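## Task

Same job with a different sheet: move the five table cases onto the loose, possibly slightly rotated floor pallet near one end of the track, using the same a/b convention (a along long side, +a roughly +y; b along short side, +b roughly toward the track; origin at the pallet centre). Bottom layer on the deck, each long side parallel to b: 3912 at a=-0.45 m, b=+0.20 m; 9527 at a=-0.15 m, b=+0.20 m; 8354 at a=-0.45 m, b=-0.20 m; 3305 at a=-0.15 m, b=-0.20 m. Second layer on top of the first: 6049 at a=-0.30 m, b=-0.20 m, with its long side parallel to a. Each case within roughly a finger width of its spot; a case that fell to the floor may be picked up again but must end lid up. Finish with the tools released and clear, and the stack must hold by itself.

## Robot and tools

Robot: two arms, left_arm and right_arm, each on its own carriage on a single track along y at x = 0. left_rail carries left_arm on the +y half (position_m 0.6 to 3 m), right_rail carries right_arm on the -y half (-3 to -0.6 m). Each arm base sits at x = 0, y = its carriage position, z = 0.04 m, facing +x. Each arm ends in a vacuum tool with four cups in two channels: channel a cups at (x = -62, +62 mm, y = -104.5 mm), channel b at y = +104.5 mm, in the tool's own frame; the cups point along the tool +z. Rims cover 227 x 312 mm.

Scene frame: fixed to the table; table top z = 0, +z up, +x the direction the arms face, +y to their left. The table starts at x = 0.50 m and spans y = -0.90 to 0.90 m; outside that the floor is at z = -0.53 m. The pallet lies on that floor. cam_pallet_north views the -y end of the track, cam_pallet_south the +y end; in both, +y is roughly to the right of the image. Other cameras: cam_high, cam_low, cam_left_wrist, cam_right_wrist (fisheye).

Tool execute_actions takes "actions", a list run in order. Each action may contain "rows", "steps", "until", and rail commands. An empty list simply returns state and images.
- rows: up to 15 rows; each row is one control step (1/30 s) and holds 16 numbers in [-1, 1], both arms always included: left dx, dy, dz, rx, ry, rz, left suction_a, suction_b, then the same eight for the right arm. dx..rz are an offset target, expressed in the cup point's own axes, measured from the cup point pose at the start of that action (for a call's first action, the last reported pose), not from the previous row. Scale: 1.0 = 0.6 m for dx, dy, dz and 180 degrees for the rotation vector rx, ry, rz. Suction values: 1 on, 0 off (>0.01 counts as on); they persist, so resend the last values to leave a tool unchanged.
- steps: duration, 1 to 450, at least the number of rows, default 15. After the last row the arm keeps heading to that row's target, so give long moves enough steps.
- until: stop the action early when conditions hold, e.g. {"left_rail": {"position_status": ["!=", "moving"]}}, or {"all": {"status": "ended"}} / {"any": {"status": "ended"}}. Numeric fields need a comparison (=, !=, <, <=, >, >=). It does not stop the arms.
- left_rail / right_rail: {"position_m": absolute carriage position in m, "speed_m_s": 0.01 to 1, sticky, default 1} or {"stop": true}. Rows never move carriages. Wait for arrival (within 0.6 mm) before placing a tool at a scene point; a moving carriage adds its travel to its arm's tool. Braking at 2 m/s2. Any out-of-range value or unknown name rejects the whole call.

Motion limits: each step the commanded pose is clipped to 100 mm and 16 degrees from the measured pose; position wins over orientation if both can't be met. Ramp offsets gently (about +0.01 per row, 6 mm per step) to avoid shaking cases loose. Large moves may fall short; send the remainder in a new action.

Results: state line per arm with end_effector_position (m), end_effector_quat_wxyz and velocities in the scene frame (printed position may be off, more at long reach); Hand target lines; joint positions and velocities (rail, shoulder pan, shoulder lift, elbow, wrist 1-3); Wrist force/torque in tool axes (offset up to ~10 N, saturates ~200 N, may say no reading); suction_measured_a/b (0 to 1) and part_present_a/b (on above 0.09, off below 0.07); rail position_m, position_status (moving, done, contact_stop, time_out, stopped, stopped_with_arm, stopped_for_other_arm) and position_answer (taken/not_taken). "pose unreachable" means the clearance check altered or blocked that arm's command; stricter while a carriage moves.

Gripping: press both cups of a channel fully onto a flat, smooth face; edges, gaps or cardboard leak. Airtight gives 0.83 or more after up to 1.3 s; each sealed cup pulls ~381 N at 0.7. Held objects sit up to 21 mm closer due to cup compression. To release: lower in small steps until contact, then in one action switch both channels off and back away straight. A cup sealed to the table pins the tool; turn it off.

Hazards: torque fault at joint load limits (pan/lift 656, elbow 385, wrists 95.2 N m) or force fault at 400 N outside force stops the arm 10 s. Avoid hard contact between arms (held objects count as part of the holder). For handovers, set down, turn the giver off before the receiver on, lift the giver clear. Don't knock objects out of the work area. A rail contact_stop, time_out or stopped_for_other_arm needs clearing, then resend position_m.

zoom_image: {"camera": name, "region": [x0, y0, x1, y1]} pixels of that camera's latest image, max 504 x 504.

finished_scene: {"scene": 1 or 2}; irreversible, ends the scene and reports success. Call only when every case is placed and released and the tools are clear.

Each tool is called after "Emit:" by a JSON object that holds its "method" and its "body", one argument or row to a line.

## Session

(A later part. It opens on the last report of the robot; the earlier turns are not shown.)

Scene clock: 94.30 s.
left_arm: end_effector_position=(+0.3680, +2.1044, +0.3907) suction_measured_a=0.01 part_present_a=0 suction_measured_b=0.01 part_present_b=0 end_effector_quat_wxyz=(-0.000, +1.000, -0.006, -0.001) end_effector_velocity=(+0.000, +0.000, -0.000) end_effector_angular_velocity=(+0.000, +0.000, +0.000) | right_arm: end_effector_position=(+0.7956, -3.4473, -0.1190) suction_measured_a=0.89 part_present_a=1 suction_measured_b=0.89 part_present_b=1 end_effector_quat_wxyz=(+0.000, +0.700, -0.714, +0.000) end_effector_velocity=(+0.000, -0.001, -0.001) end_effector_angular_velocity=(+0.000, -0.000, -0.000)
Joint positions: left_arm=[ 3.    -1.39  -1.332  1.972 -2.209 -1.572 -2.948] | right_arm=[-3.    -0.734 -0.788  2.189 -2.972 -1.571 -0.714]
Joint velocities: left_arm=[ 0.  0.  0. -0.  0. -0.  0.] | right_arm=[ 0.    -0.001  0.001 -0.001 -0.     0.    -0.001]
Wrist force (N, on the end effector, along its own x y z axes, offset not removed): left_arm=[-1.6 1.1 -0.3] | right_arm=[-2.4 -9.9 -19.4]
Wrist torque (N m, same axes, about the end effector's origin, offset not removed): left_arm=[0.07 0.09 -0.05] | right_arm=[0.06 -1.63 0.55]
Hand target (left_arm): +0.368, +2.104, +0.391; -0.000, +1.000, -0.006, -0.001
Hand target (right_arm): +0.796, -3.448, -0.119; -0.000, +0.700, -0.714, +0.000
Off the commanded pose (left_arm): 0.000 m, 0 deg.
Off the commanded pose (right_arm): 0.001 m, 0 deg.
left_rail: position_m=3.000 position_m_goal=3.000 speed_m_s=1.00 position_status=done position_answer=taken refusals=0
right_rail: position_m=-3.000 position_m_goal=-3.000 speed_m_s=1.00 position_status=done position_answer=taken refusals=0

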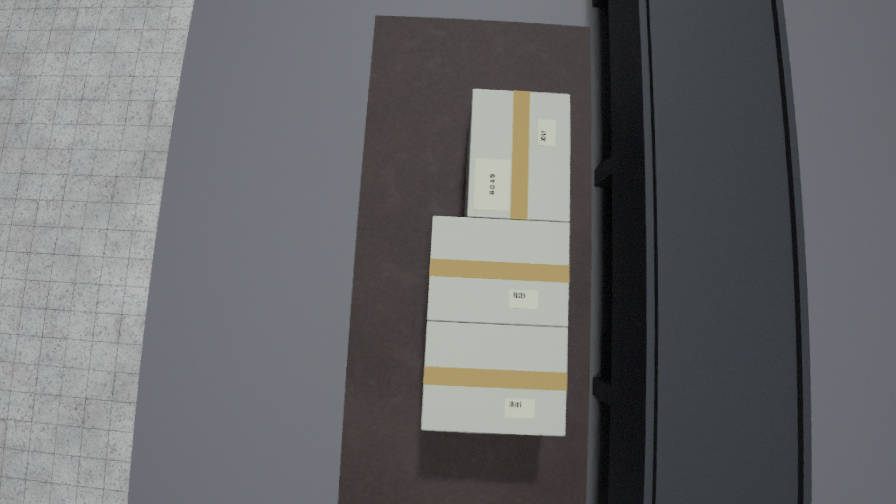

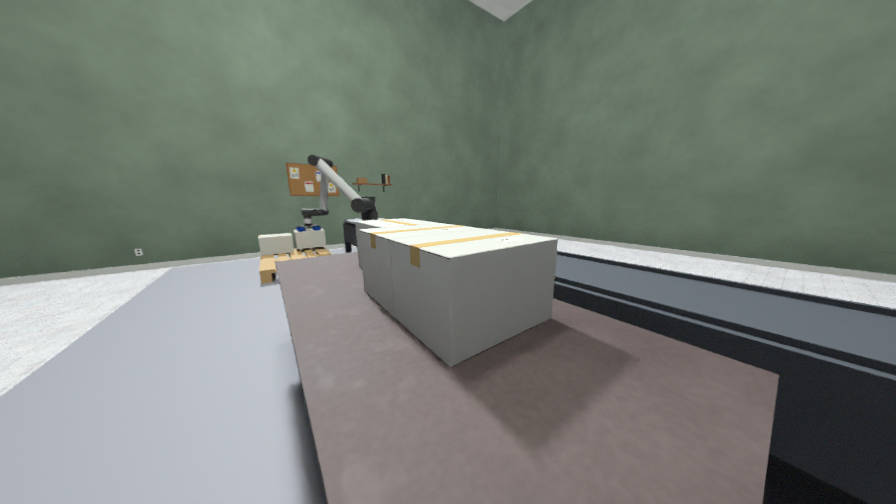

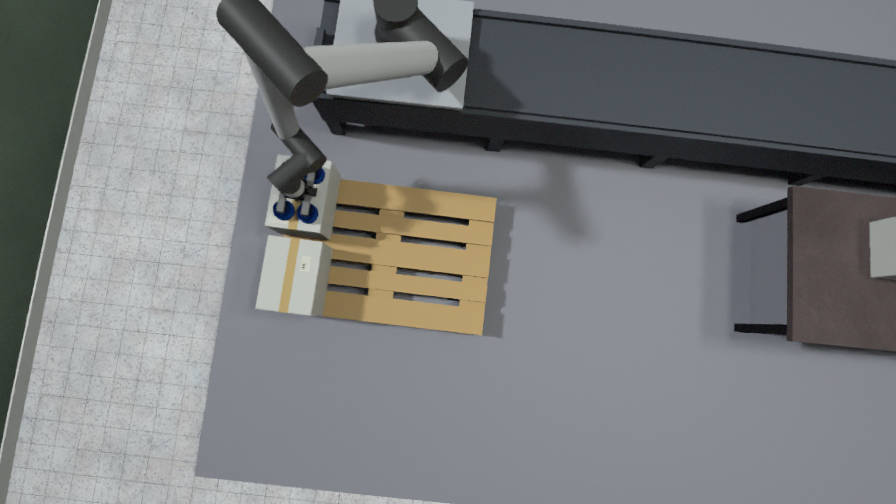

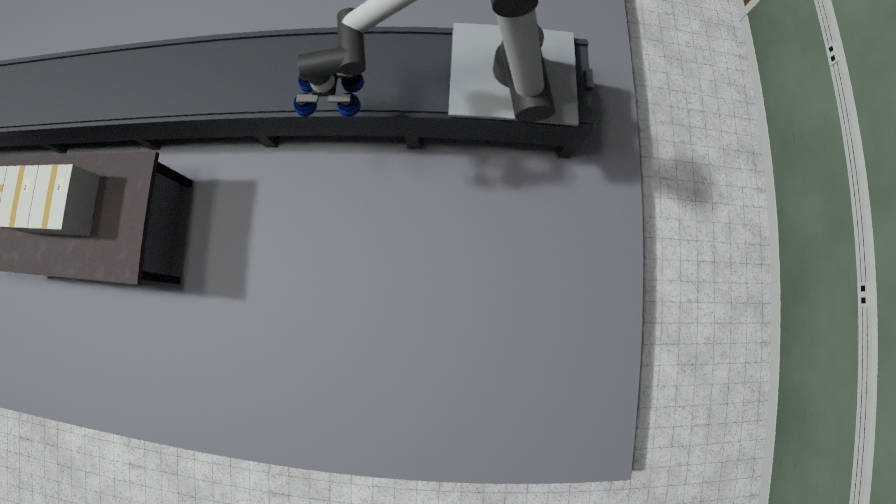

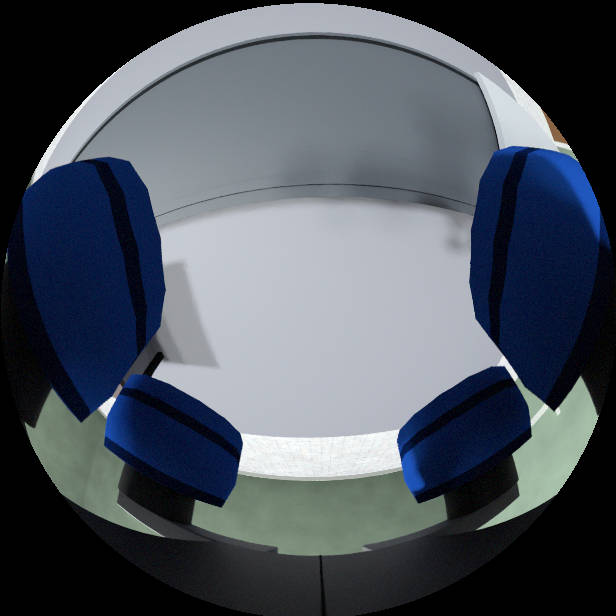

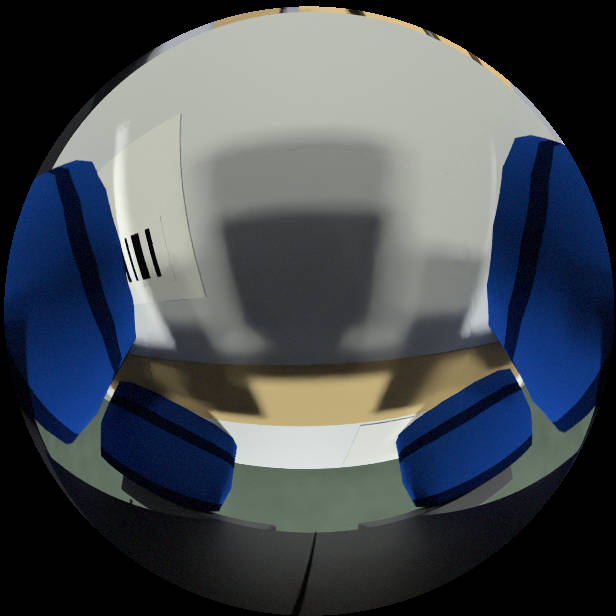

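Emit:
{"method": "execute_actions", "body": {
  "actions": [
    {"rows":[[0,0,0,0,0,0,0,0,-0.018,-0.033,0.055,0,0,-0.005,1,1]],"steps":20}
  ]
}}

Emit:
{"method": "zoom_image", "body": {
  "camera": "cam_pallet_north",
  "region": [240,150,420,330]
}}

Scene clock: 99.50 s.
left_arm: end_effector_position=(+0.3680, +2.1044, +0.3907) suction_measured_a=0.01 part_present_a=0 suction_measured_b=0.01 part_present_b=0 end_effector_quat_wxyz=(-0.000, +1.000, -0.006, -0.001) end_effector_velocity=(+0.000, -0.000, -0.000) end_effector_angular_velocity=(+0.000, +0.000, -0.000) | right_arm: end_effector_position=(+0.8154, -3.4371, -0.1517) suction_measured_a=0.89 part_present_a=1 suction_measured_b=0.89 part_present_b=1 end_effector_quat_wxyz=(-0.000, +0.705, -0.709, +0.000) end_effector_velocity=(+0.001, +0.001, -0.002) end_effector_angular_velocity=(-0.000, +0.000, +0.001)
Joint positions: left_arm=[ 3.    -1.39  -1.332  1.972 -2.209 -1.572 -2.948] | right_arm=[-3.    -0.711 -0.74   2.163 -2.995 -1.571 -0.706]
Joint velocities: left_arm=[ 0.  0.  0. -0.  0. -0.  0.] | right_arm=[ 0.     0.002  0.003 -0.002 -0.001 -0.     0.001]
Wrist force (N, on the end effector, along its own x y z axes, offset not removed): left_arm=[1.0 2.0 3.7] | right_arm=[3.7 -6.7 -13.8]
Wrist torque (N m, same axes, about the end effector's origin, offset not removed): left_arm=[0.22 -0.37 0.00] | right_arm=[0.34 -2.47 0.36]
Hand target (left_arm): +0.368, +2.104, +0.391; -0.000, +1.000, -0.006, -0.001
Hand target (right_arm): +0.816, -3.437, -0.152; -0.000, +0.705, -0.709, +0.000
Off the commanded pose (left_arm): 0.000 m, 0 deg.
Off the commanded pose (right_arm): 0.000 m, 0 deg.
left_rail: position_m=3.000 position_m_goal=3.000 speed_m_s=1.00 position_status=done position_answer=taken refusals=0
right_rail: position_m=-3.000 position_m_goal=-3.000 speed_m_s=1.00 position_status=done position_answer=taken refusals=0

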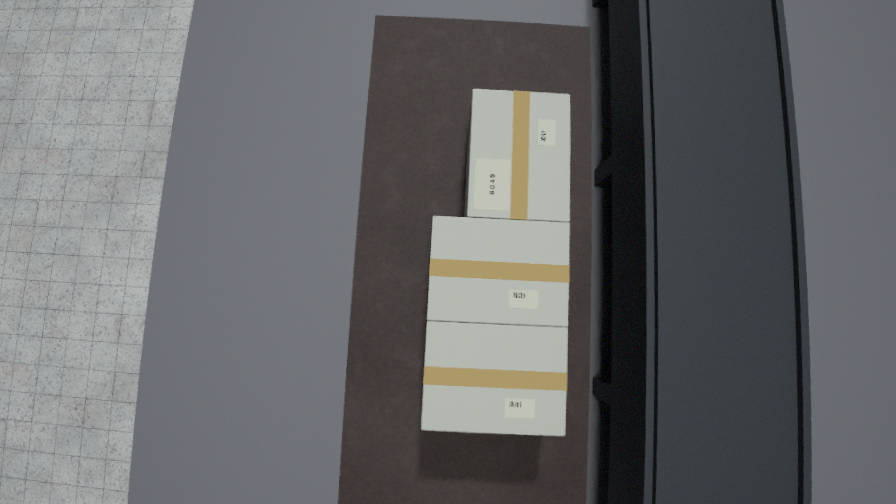

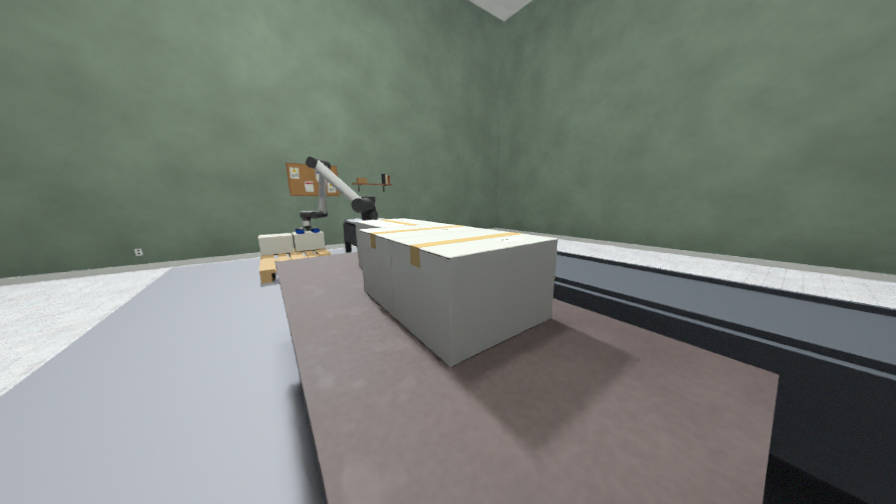

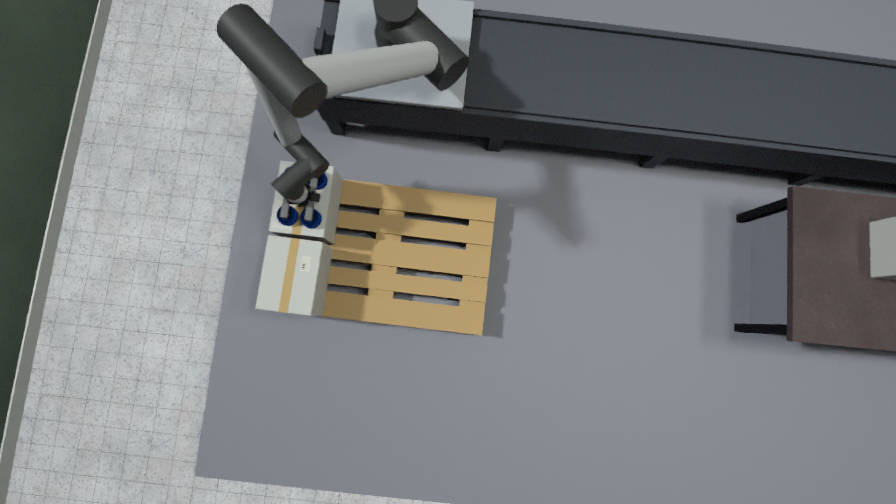

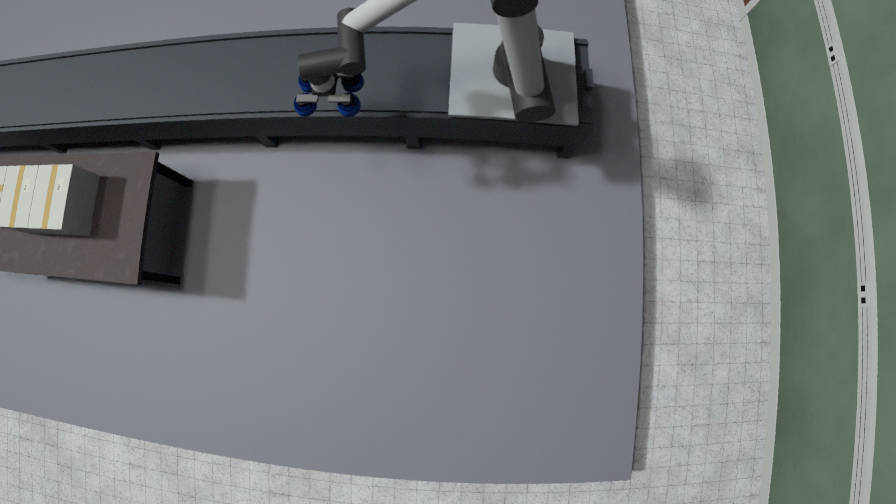

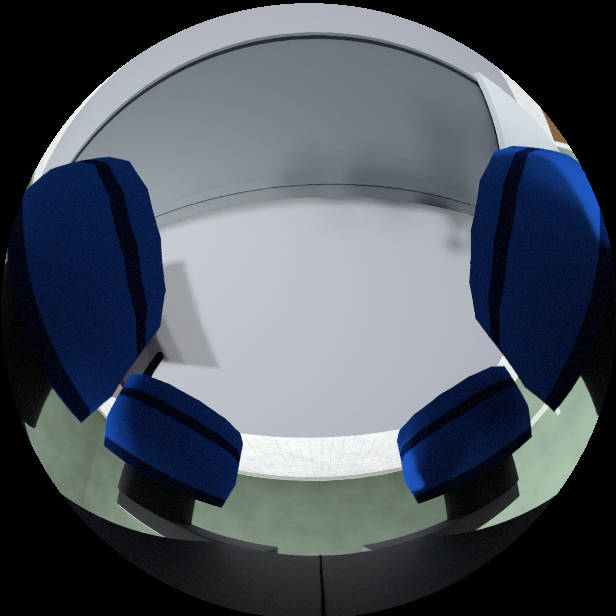

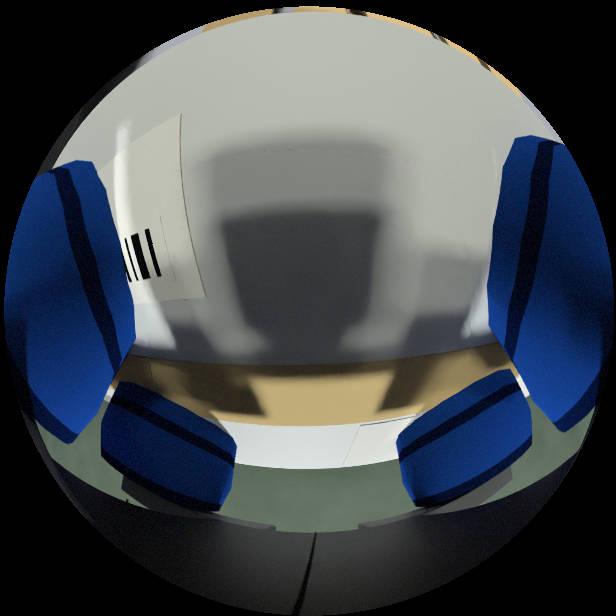

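Region (240, 150, 420, 330) of cam_pallet_north's 896x504 image, scaled by 2.800, with more detail than that image has.

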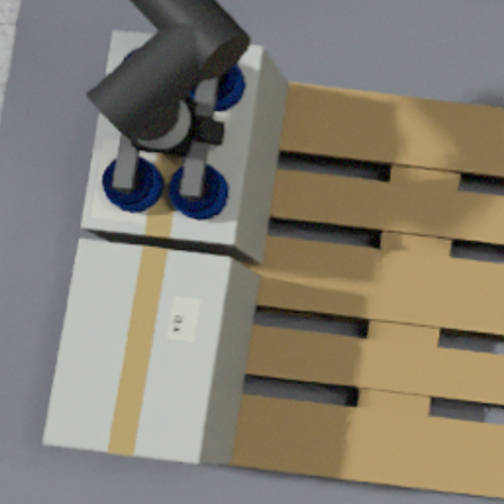

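Emit:
{"method": "execute_actions", "body": {
  "actions": [
    {"rows":[[0,0,0,0,0,0,0,0,0.003,-0.012,0.004,0,0,0,1,1]],"steps":14},
    {"rows":[[0,0,0,0,0,0,0,0,0,0,-0.005,0,0,0,0,0],[0,0,0,0,0,0,0,0,0,0,-0.012,0,0,0,0,0],[0,0,0,0,0,0,0,0,0,0,-0.02,0,0,0,0,0],[0,0,0,0,0,0,0,0,0,0,-0.03,0,0,0,0,0],[0,0,0,0,0,0,0,0,0,0,-0.06,0,0,0,0,0]],"steps":15},
    {"right_rail":{"position_m":-0.6},"rows":[[0,0,0,0,0,0,0,0,-0.6,-0.028,-0.68,0,0,-0.002,0,0]],"steps":48},
    {"rows":[[0,0,0,0,0,0,0,0,-1,0,0,0,0,0,0,0]],"steps":48},
    {"rows":[[0,0,0,0,0,0,0,0,-0.7,0,0,0,0,0,0,0]],"steps":42}
  ]
}}

Scene clock: 110.60 s.
left_arm: end_effector_position=(+0.3680, +2.1044, +0.3907) suction_measured_a=0.01 part_present_a=0 suction_measured_b=0.01 part_present_b=0 end_effector_quat_wxyz=(-0.000, +1.000, -0.006, -0.001) end_effector_velocity=(-0.000, +0.000, +0.000) end_effector_angular_velocity=(-0.000, -0.000, -0.000) | right_arm: end_effector_position=(+0.8404, +0.3379, +0.2856) suction_measured_a=0.00 part_present_a=0 suction_measured_b=0.00 part_present_b=0 end_effector_quat_wxyz=(-0.000, +0.708, -0.707, -0.001) end_effector_velocity=(+0.002, +0.005, -0.000) end_effector_angular_velocity=(-0.001, +0.001, -0.000)
Joint positions: left_arm=[ 3.    -1.39  -1.332  1.972 -2.209 -1.572 -2.948] | right_arm=[-0.6    0.679 -0.973  1.58  -2.177 -1.569  0.678]
Joint velocities: left_arm=[ 0. -0. -0.  0. -0.  0.  0.] | right_arm=[ 0.     0.002  0.005 -0.009  0.005 -0.     0.003]
Wrist force (N, on the end effector, along its own x y z axes, offset not removed): left_arm=[-1.3 2.0 3.1] | right_arm=[0.1 -15.6 -0.6]
Wrist torque (N m, same axes, about the end effector's origin, offset not removed): left_arm=[0.16 -0.04 -0.05] | right_arm=[-2.78 -0.82 0.20]
Hand target (left_arm): +0.368, +2.104, +0.391; -0.000, +1.000, -0.006, -0.001
Hand target (right_arm): +0.841, +0.339, +0.286; -0.000, +0.708, -0.707, -0.001
Off the commanded pose (left_arm): 0.000 m, 0 deg.
Off the commanded pose (right_arm): 0.001 m, 0 deg.
left_rail: position_m=3.000 position_m_goal=3.000 speed_m_s=1.00 position_status=done position_answer=taken refusals=0
right_rail: position_m=-0.600 position_m_goal=-0.600 speed_m_s=1.00 position_status=done position_answer=taken refusals=0

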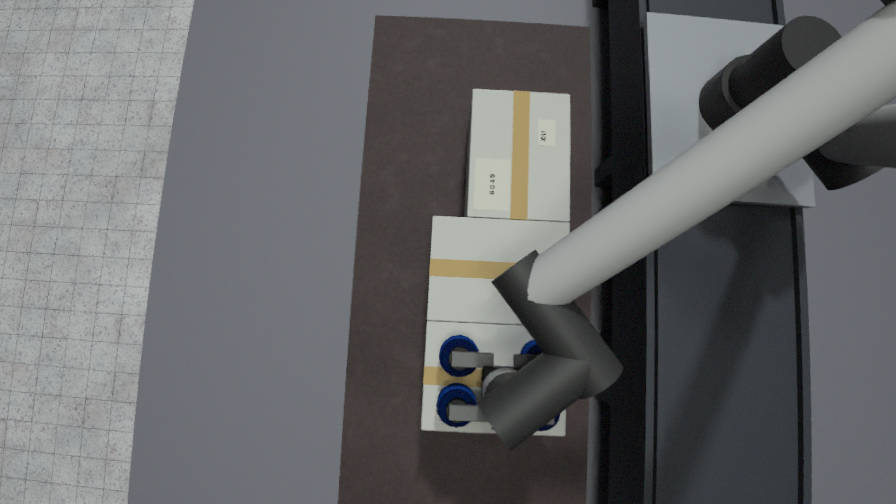

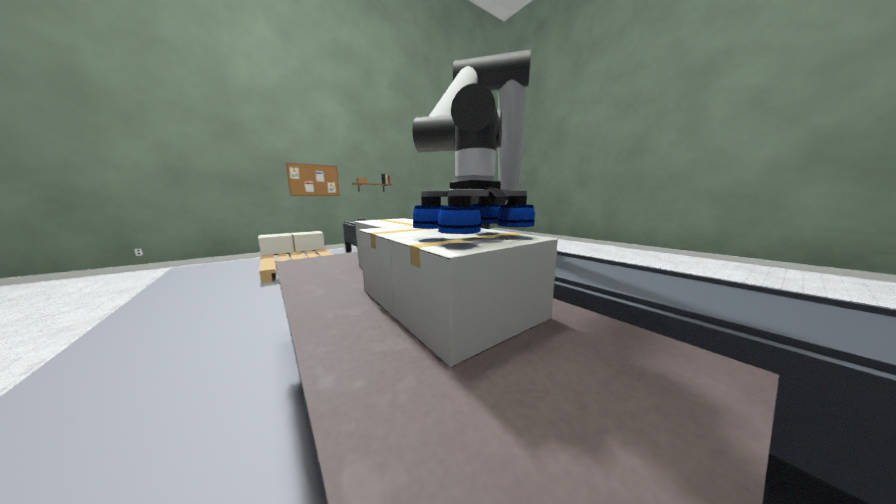

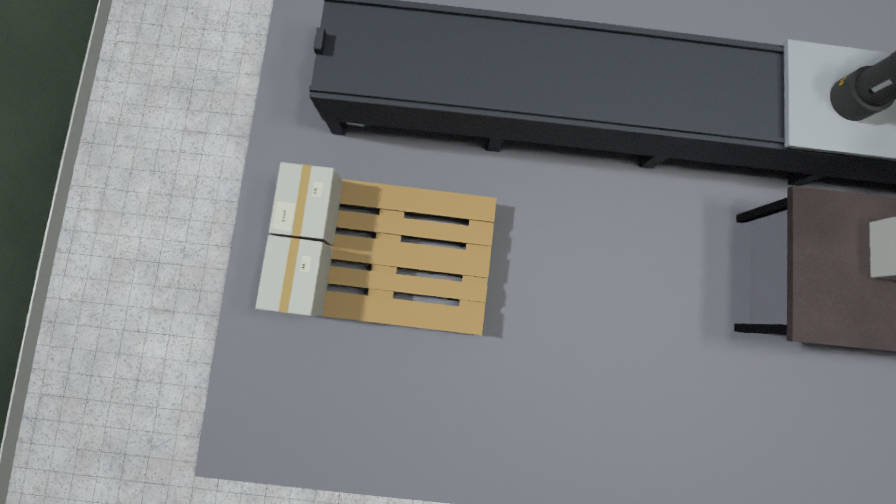

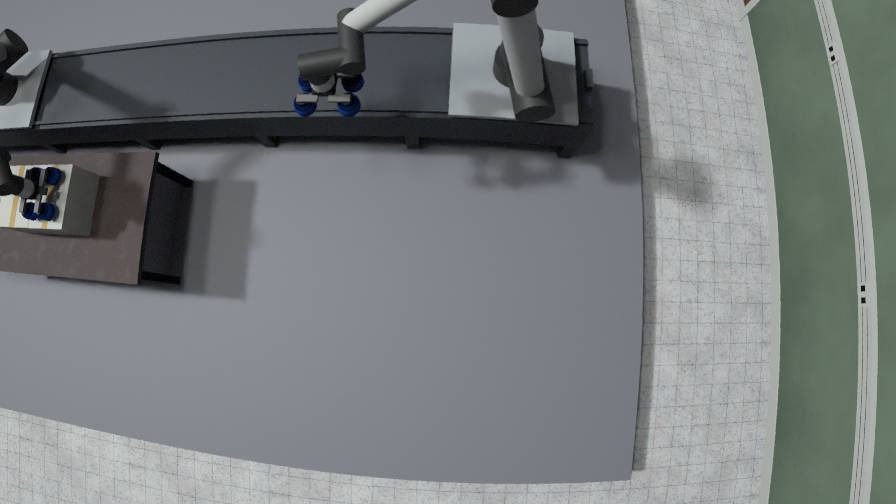

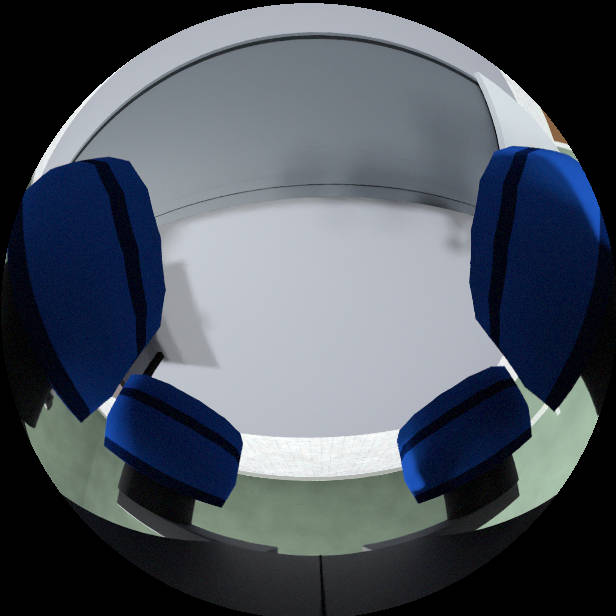

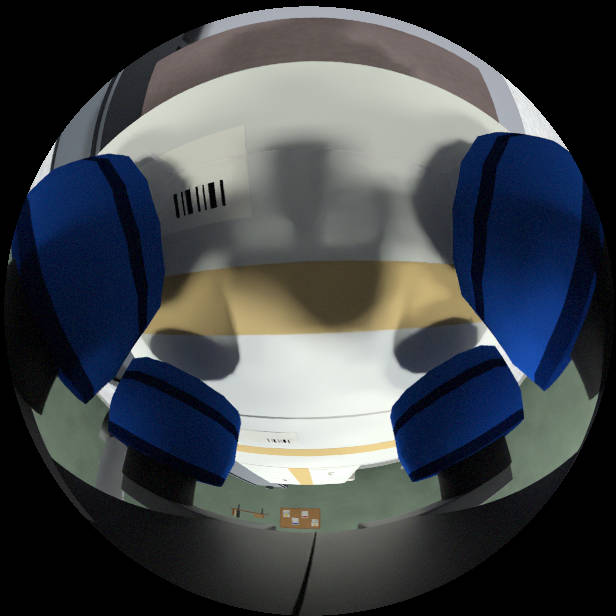

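Emit:
{"method": "execute_actions", "body": {
  "actions": [
    {"rows":[[0,0,0,0,0,0,0,0,0,0,0.076,0,0,0,1,1]],"steps":36},
    {"rows":[[0,0,0,0,0,0,0,0,0,0,-0.01,0,0,0,1,1],[0,0,0,0,0,0,0,0,0,0,-0.03,0,0,0,1,1],[0,0,0,0,0,0,0,0,0,0,-0.06,0,0,0,1,1],[0,0,0,0,0,0,0,0,0,0,-0.1,0,0,0,1,1],[0,0,0,0,0,0,0,0,0,0,-0.45,0,0,0,1,1]],"steps":34},
    {"right_rail":{"position_m":-3.0},"rows":[[0,0,0,0,0,0,0,0,0.03,0,0,0,0,0,1,1],[0,0,0,0,0,0,0,0,0.08,0,0,0,0,0,1,1],[0,0,0,0,0,0,0,0,0.6,0,0,0,0,0,1,1]],"steps":40},
    {"rows":[[0,0,0,0,0,0,0,0,0.6,0.022,0.55,0,0,0,1,1]],"steps":46},
    {"rows":[[0,0,0,0,0,0,0,0,0.588,0,0.53,0,0,0.003,1,1]],"steps":50}
  ]
}}

Emit:
{"method": "zoom_image", "body": {
  "camera": "cam_pallet_north",
  "region": [250,150,430,330]
}}

Scene clock: 130.90 s.
left_arm: end_effector_position=(+0.3680, +2.1044, +0.3907) suction_measured_a=0.01 part_present_a=0 suction_measured_b=0.01 part_present_b=0 end_effector_quat_wxyz=(-0.000, +1.000, -0.006, -0.001) end_effector_velocity=(+0.000, -0.000, -0.000) end_effector_angular_velocity=(+0.000, +0.000, +0.000) | right_arm: end_effector_position=(+0.8275, -3.1343, -0.1379) suction_measured_a=0.89 part_present_a=1 suction_measured_b=0.89 part_present_b=1 end_effector_quat_wxyz=(-0.000, +0.704, -0.710, +0.000) end_effector_velocity=(+0.000, -0.001, -0.001) end_effector_angular_velocity=(+0.000, -0.000, +0.000)
Joint positions: left_arm=[ 3.    -1.39  -1.332  1.972 -2.209 -1.572 -2.948] | right_arm=[-3.    -0.404 -0.773  2.292 -3.091 -1.57  -0.395]
Joint velocities: left_arm=[ 0.  0.  0. -0.  0. -0.  0.] | right_arm=[ 0.    -0.001  0.002 -0.001 -0.001  0.    -0.001]
Wrist force (N, on the end effector, along its own x y z axes, offset not removed): left_arm=[2.1 0.4 1.6] | right_arm=[2.5 -10.6 -19.7]
Wrist torque (N m, same axes, about the end effector's origin, offset not removed): left_arm=[-0.02 -0.46 -0.03] | right_arm=[1.11 -0.94 0.42]
Hand target (left_arm): +0.368, +2.104, +0.391; -0.000, +1.000, -0.006, -0.001
Hand target (right_arm): +0.828, -3.135, -0.138; -0.000, +0.704, -0.710, +0.000
Off the commanded pose (left_arm): 0.000 m, 0 deg.
Off the commanded pose (right_arm): 0.001 m, 0 deg.
left_rail: position_m=3.000 position_m_goal=3.000 speed_m_s=1.00 position_status=done position_answer=taken refusals=0
right_rail: position_m=-3.000 position_m_goal=-3.000 speed_m_s=1.00 position_status=done position_answer=taken refusals=0

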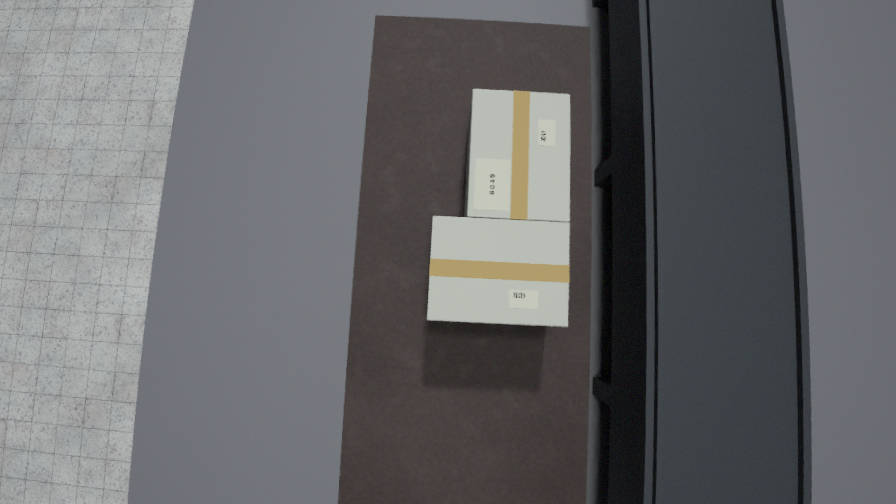

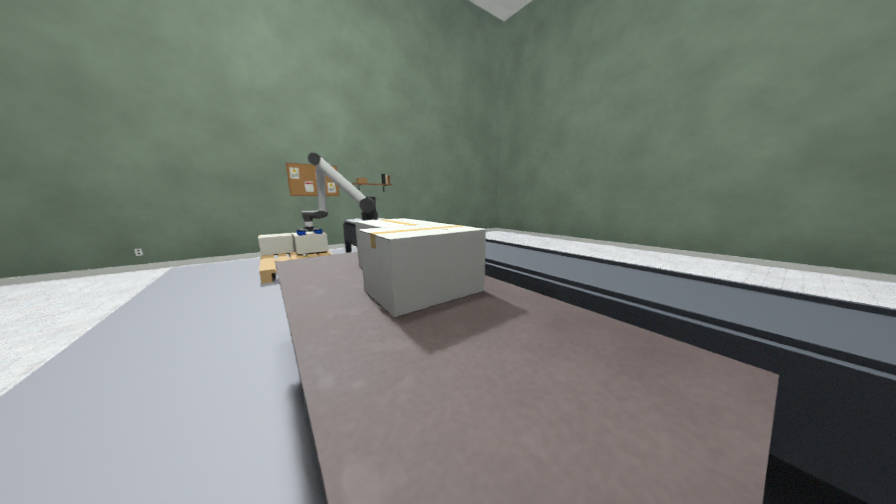

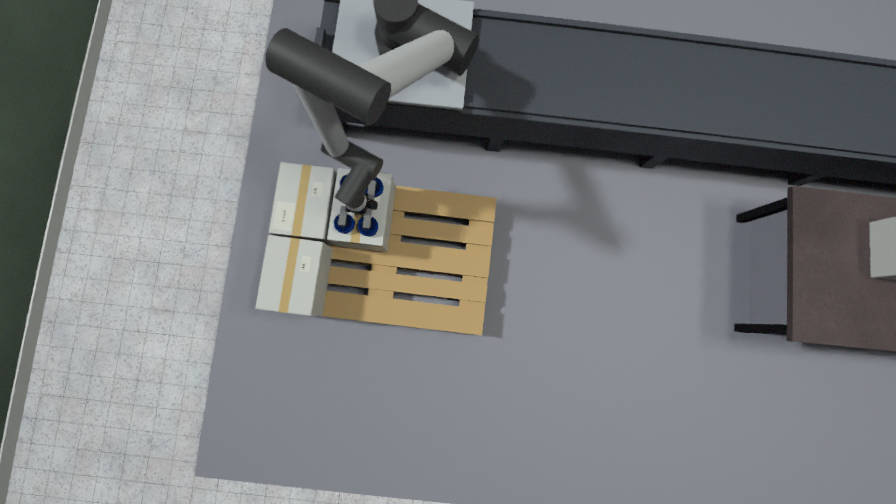

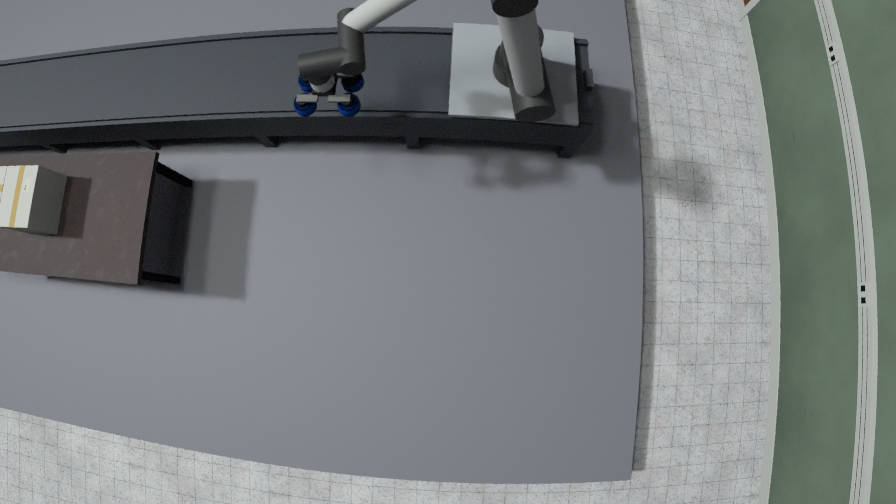

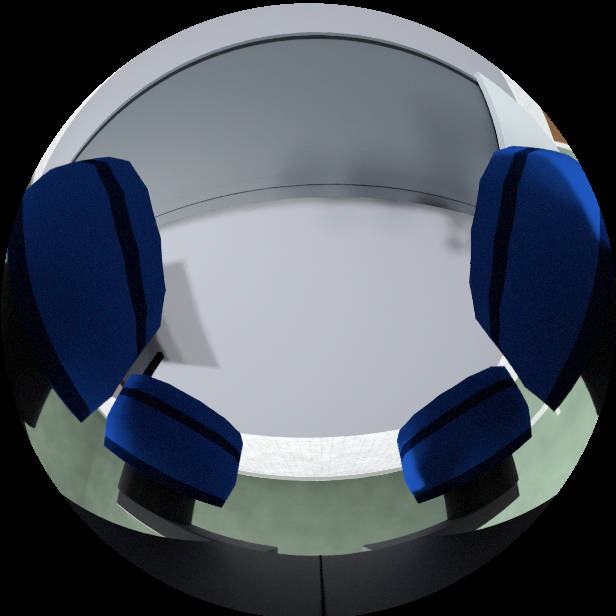

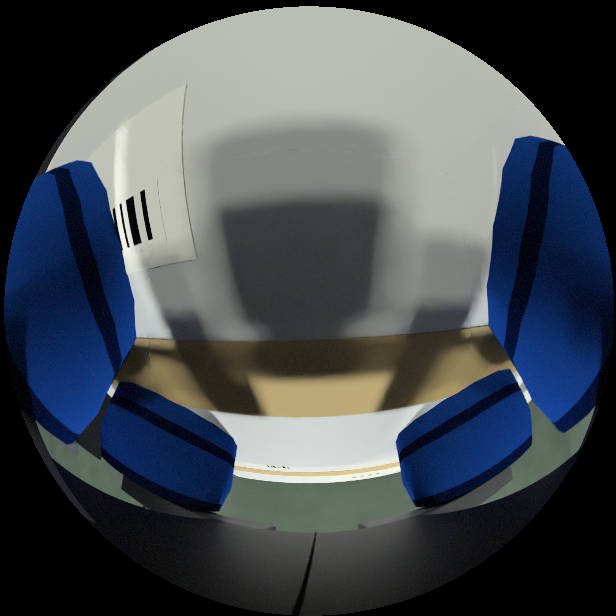

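Region (250, 150, 430, 330) of cam_pallet_north's 896x504 image, scaled by 2.800, with more detail than that image has.

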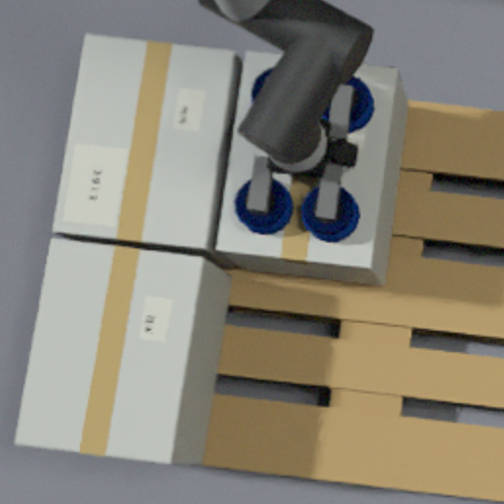

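Emit:
{"method": "execute_actions", "body": {
  "actions": [
    {"rows":[[0,0,0,0,0,0,0,0,0.018,0,0.027,0,0,0.004,1,1]],"steps":18},
    {"rows":[[0,0,0,0,0,0,0,0,0,0,-0.005,0,0,0,0,0],[0,0,0,0,0,0,0,0,0,0,-0.012,0,0,0,0,0],[0,0,0,0,0,0,0,0,0,0,-0.02,0,0,0,0,0],[0,0,0,0,0,0,0,0,0,0,-0.03,0,0,0,0,0],[0,0,0,0,0,0,0,0,0,0,-0.06,0,0,0,0,0]],"steps":15},
    {"right_rail":{"position_m":-0.6},"rows":[[0,0,0,0,0,0,0,0,-0.5,-0.012,-0.68,0,0,-0.007,0,0]],"steps":46},
    {"rows":[[0,0,0,0,0,0,0,0,-0.817,0,0,0,0,0,0,0]],"steps":48},
    {"rows":[[0,0,0,0,0,0,0,0,0,0,0.078,0,0,0,1,1]],"steps":36},
    {"rows":[[0,0,0,0,0,0,0,0,0,0,-0.01,0,0,0,1,1],[0,0,0,0,0,0,0,0,0,0,-0.03,0,0,0,1,1],[0,0,0,0,0,0,0,0,0,0,-0.06,0,0,0,1,1],[0,0,0,0,0,0,0,0,0,0,-0.1,0,0,0,1,1],[0,0,0,0,0,0,0,0,0,0,-0.45,0,0,0,1,1]],"steps":32}
  ]
}}

Scene clock: 145.90 s.
left_arm: end_effector_position=(+0.3680, +2.1044, +0.3907) suction_measured_a=0.01 part_present_a=0 suction_measured_b=0.01 part_present_b=0 end_effector_quat_wxyz=(-0.000, +1.000, -0.006, -0.001) end_effector_velocity=(+0.000, -0.000, +0.000) end_effector_angular_velocity=(-0.000, +0.000, +0.000) | right_arm: end_effector_position=(+0.8408, +0.0446, +0.5084) suction_measured_a=0.89 part_present_a=1 suction_measured_b=0.89 part_present_b=1 end_effector_quat_wxyz=(-0.001, +0.708, -0.707, -0.001) end_effector_velocity=(+0.001, -0.000, +0.009) end_effector_angular_velocity=(-0.002, +0.002, -0.000)
Joint positions: left_arm=[ 3.    -1.39  -1.332  1.972 -2.209 -1.572 -2.948] | right_arm=[-0.6    0.463 -1.31   1.753 -2.015 -1.569  0.461]
Joint velocities: left_arm=[ 0.  0.  0. -0.  0. -0.  0.] | right_arm=[ 0.    -0.    -0.004 -0.01   0.017 -0.001 -0.   ]
Wrist force (N, on the end effector, along its own x y z axes, offset not removed): left_arm=[0.6 1.2 3.5] | right_arm=[6.1 -1.2 -21.0]
Wrist torque (N m, same axes, about the end effector's origin, offset not removed): left_arm=[0.04 -0.13 -0.16] | right_arm=[-4.02 -1.56 0.44]
Hand target (left_arm): +0.368, +2.104, +0.391; -0.000, +1.000, -0.006, -0.001
Hand target (right_arm): +0.841, +0.045, +0.510; -0.000, +0.708, -0.707, -0.001
Off the commanded pose (left_arm): 0.000 m, 0 deg.
Off the commanded pose (right_arm): 0.001 m, 0 deg.
left_rail: position_m=3.000 position_m_goal=3.000 speed_m_s=1.00 position_status=done position_answer=taken refusals=0
right_rail: position_m=-0.600 position_m_goal=-0.600 speed_m_s=1.00 position_status=done position_answer=taken refusals=0

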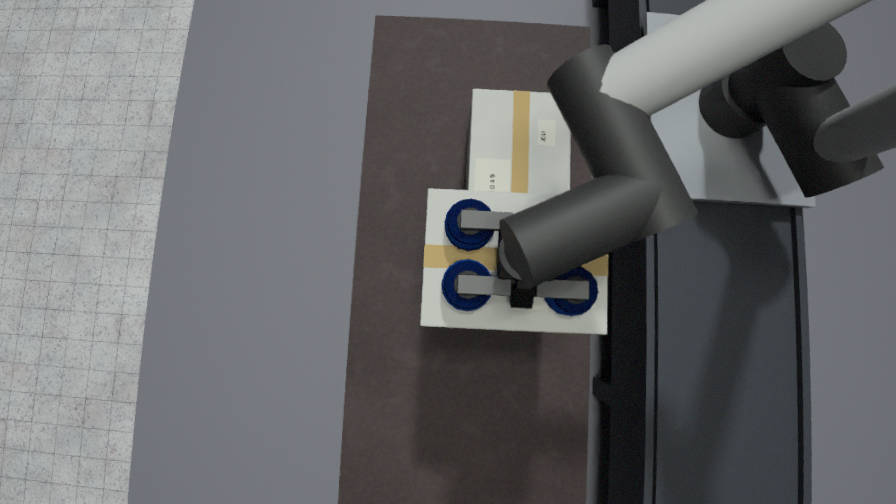

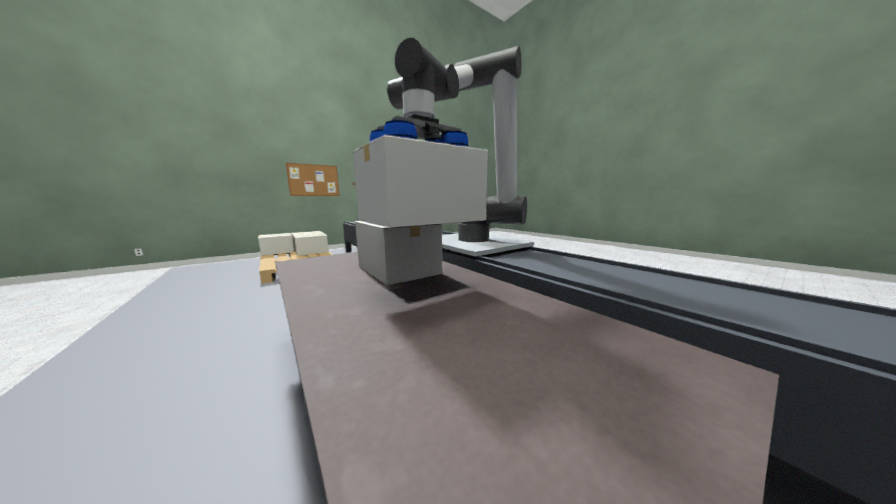

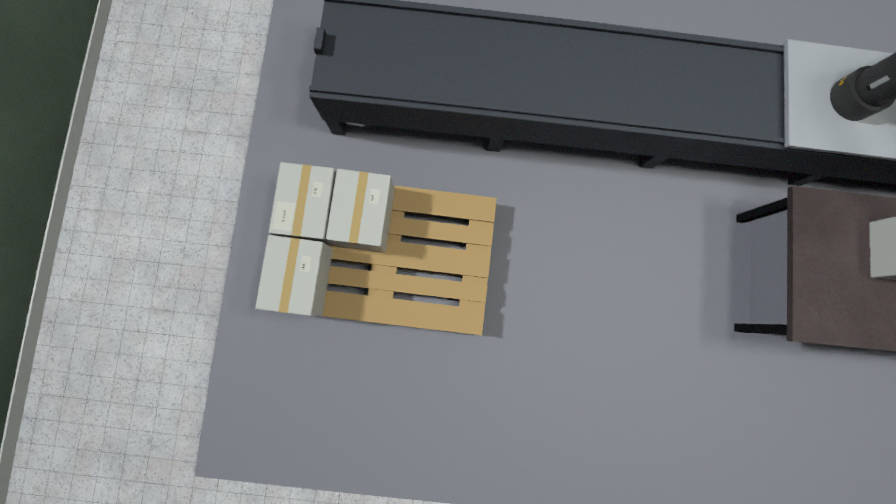

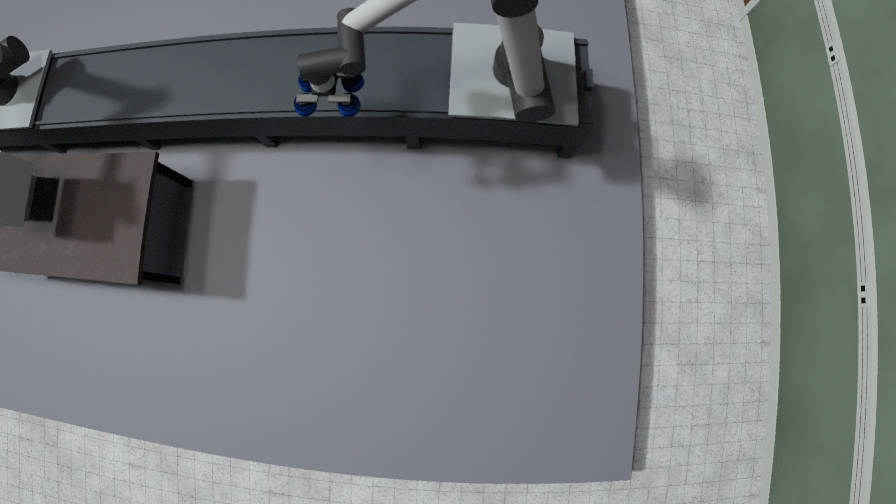

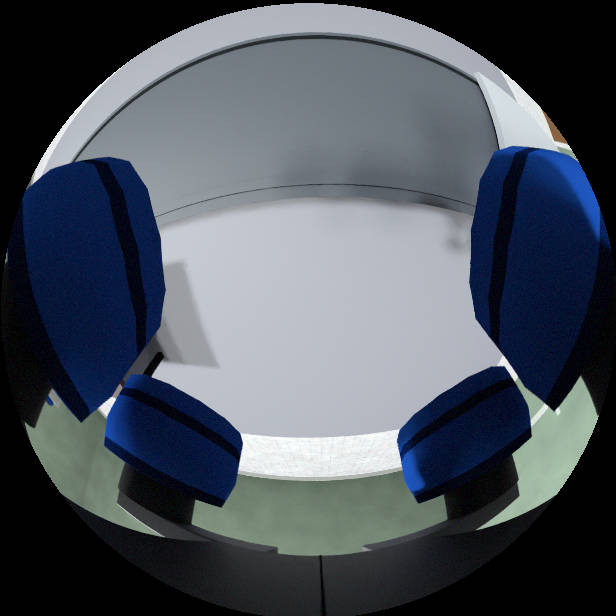

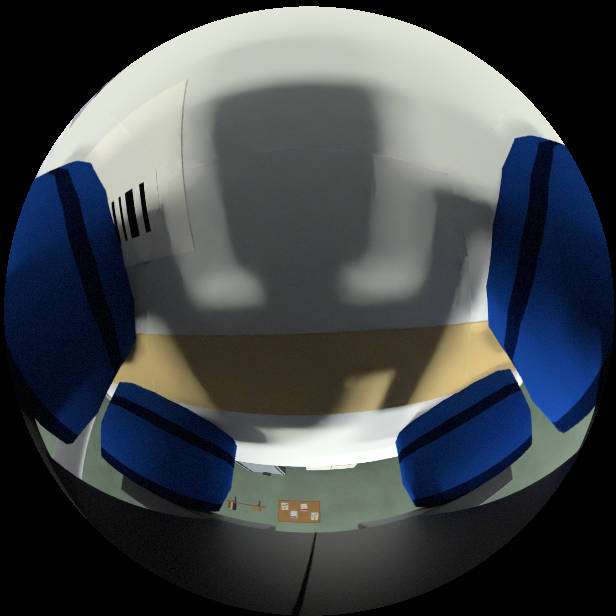

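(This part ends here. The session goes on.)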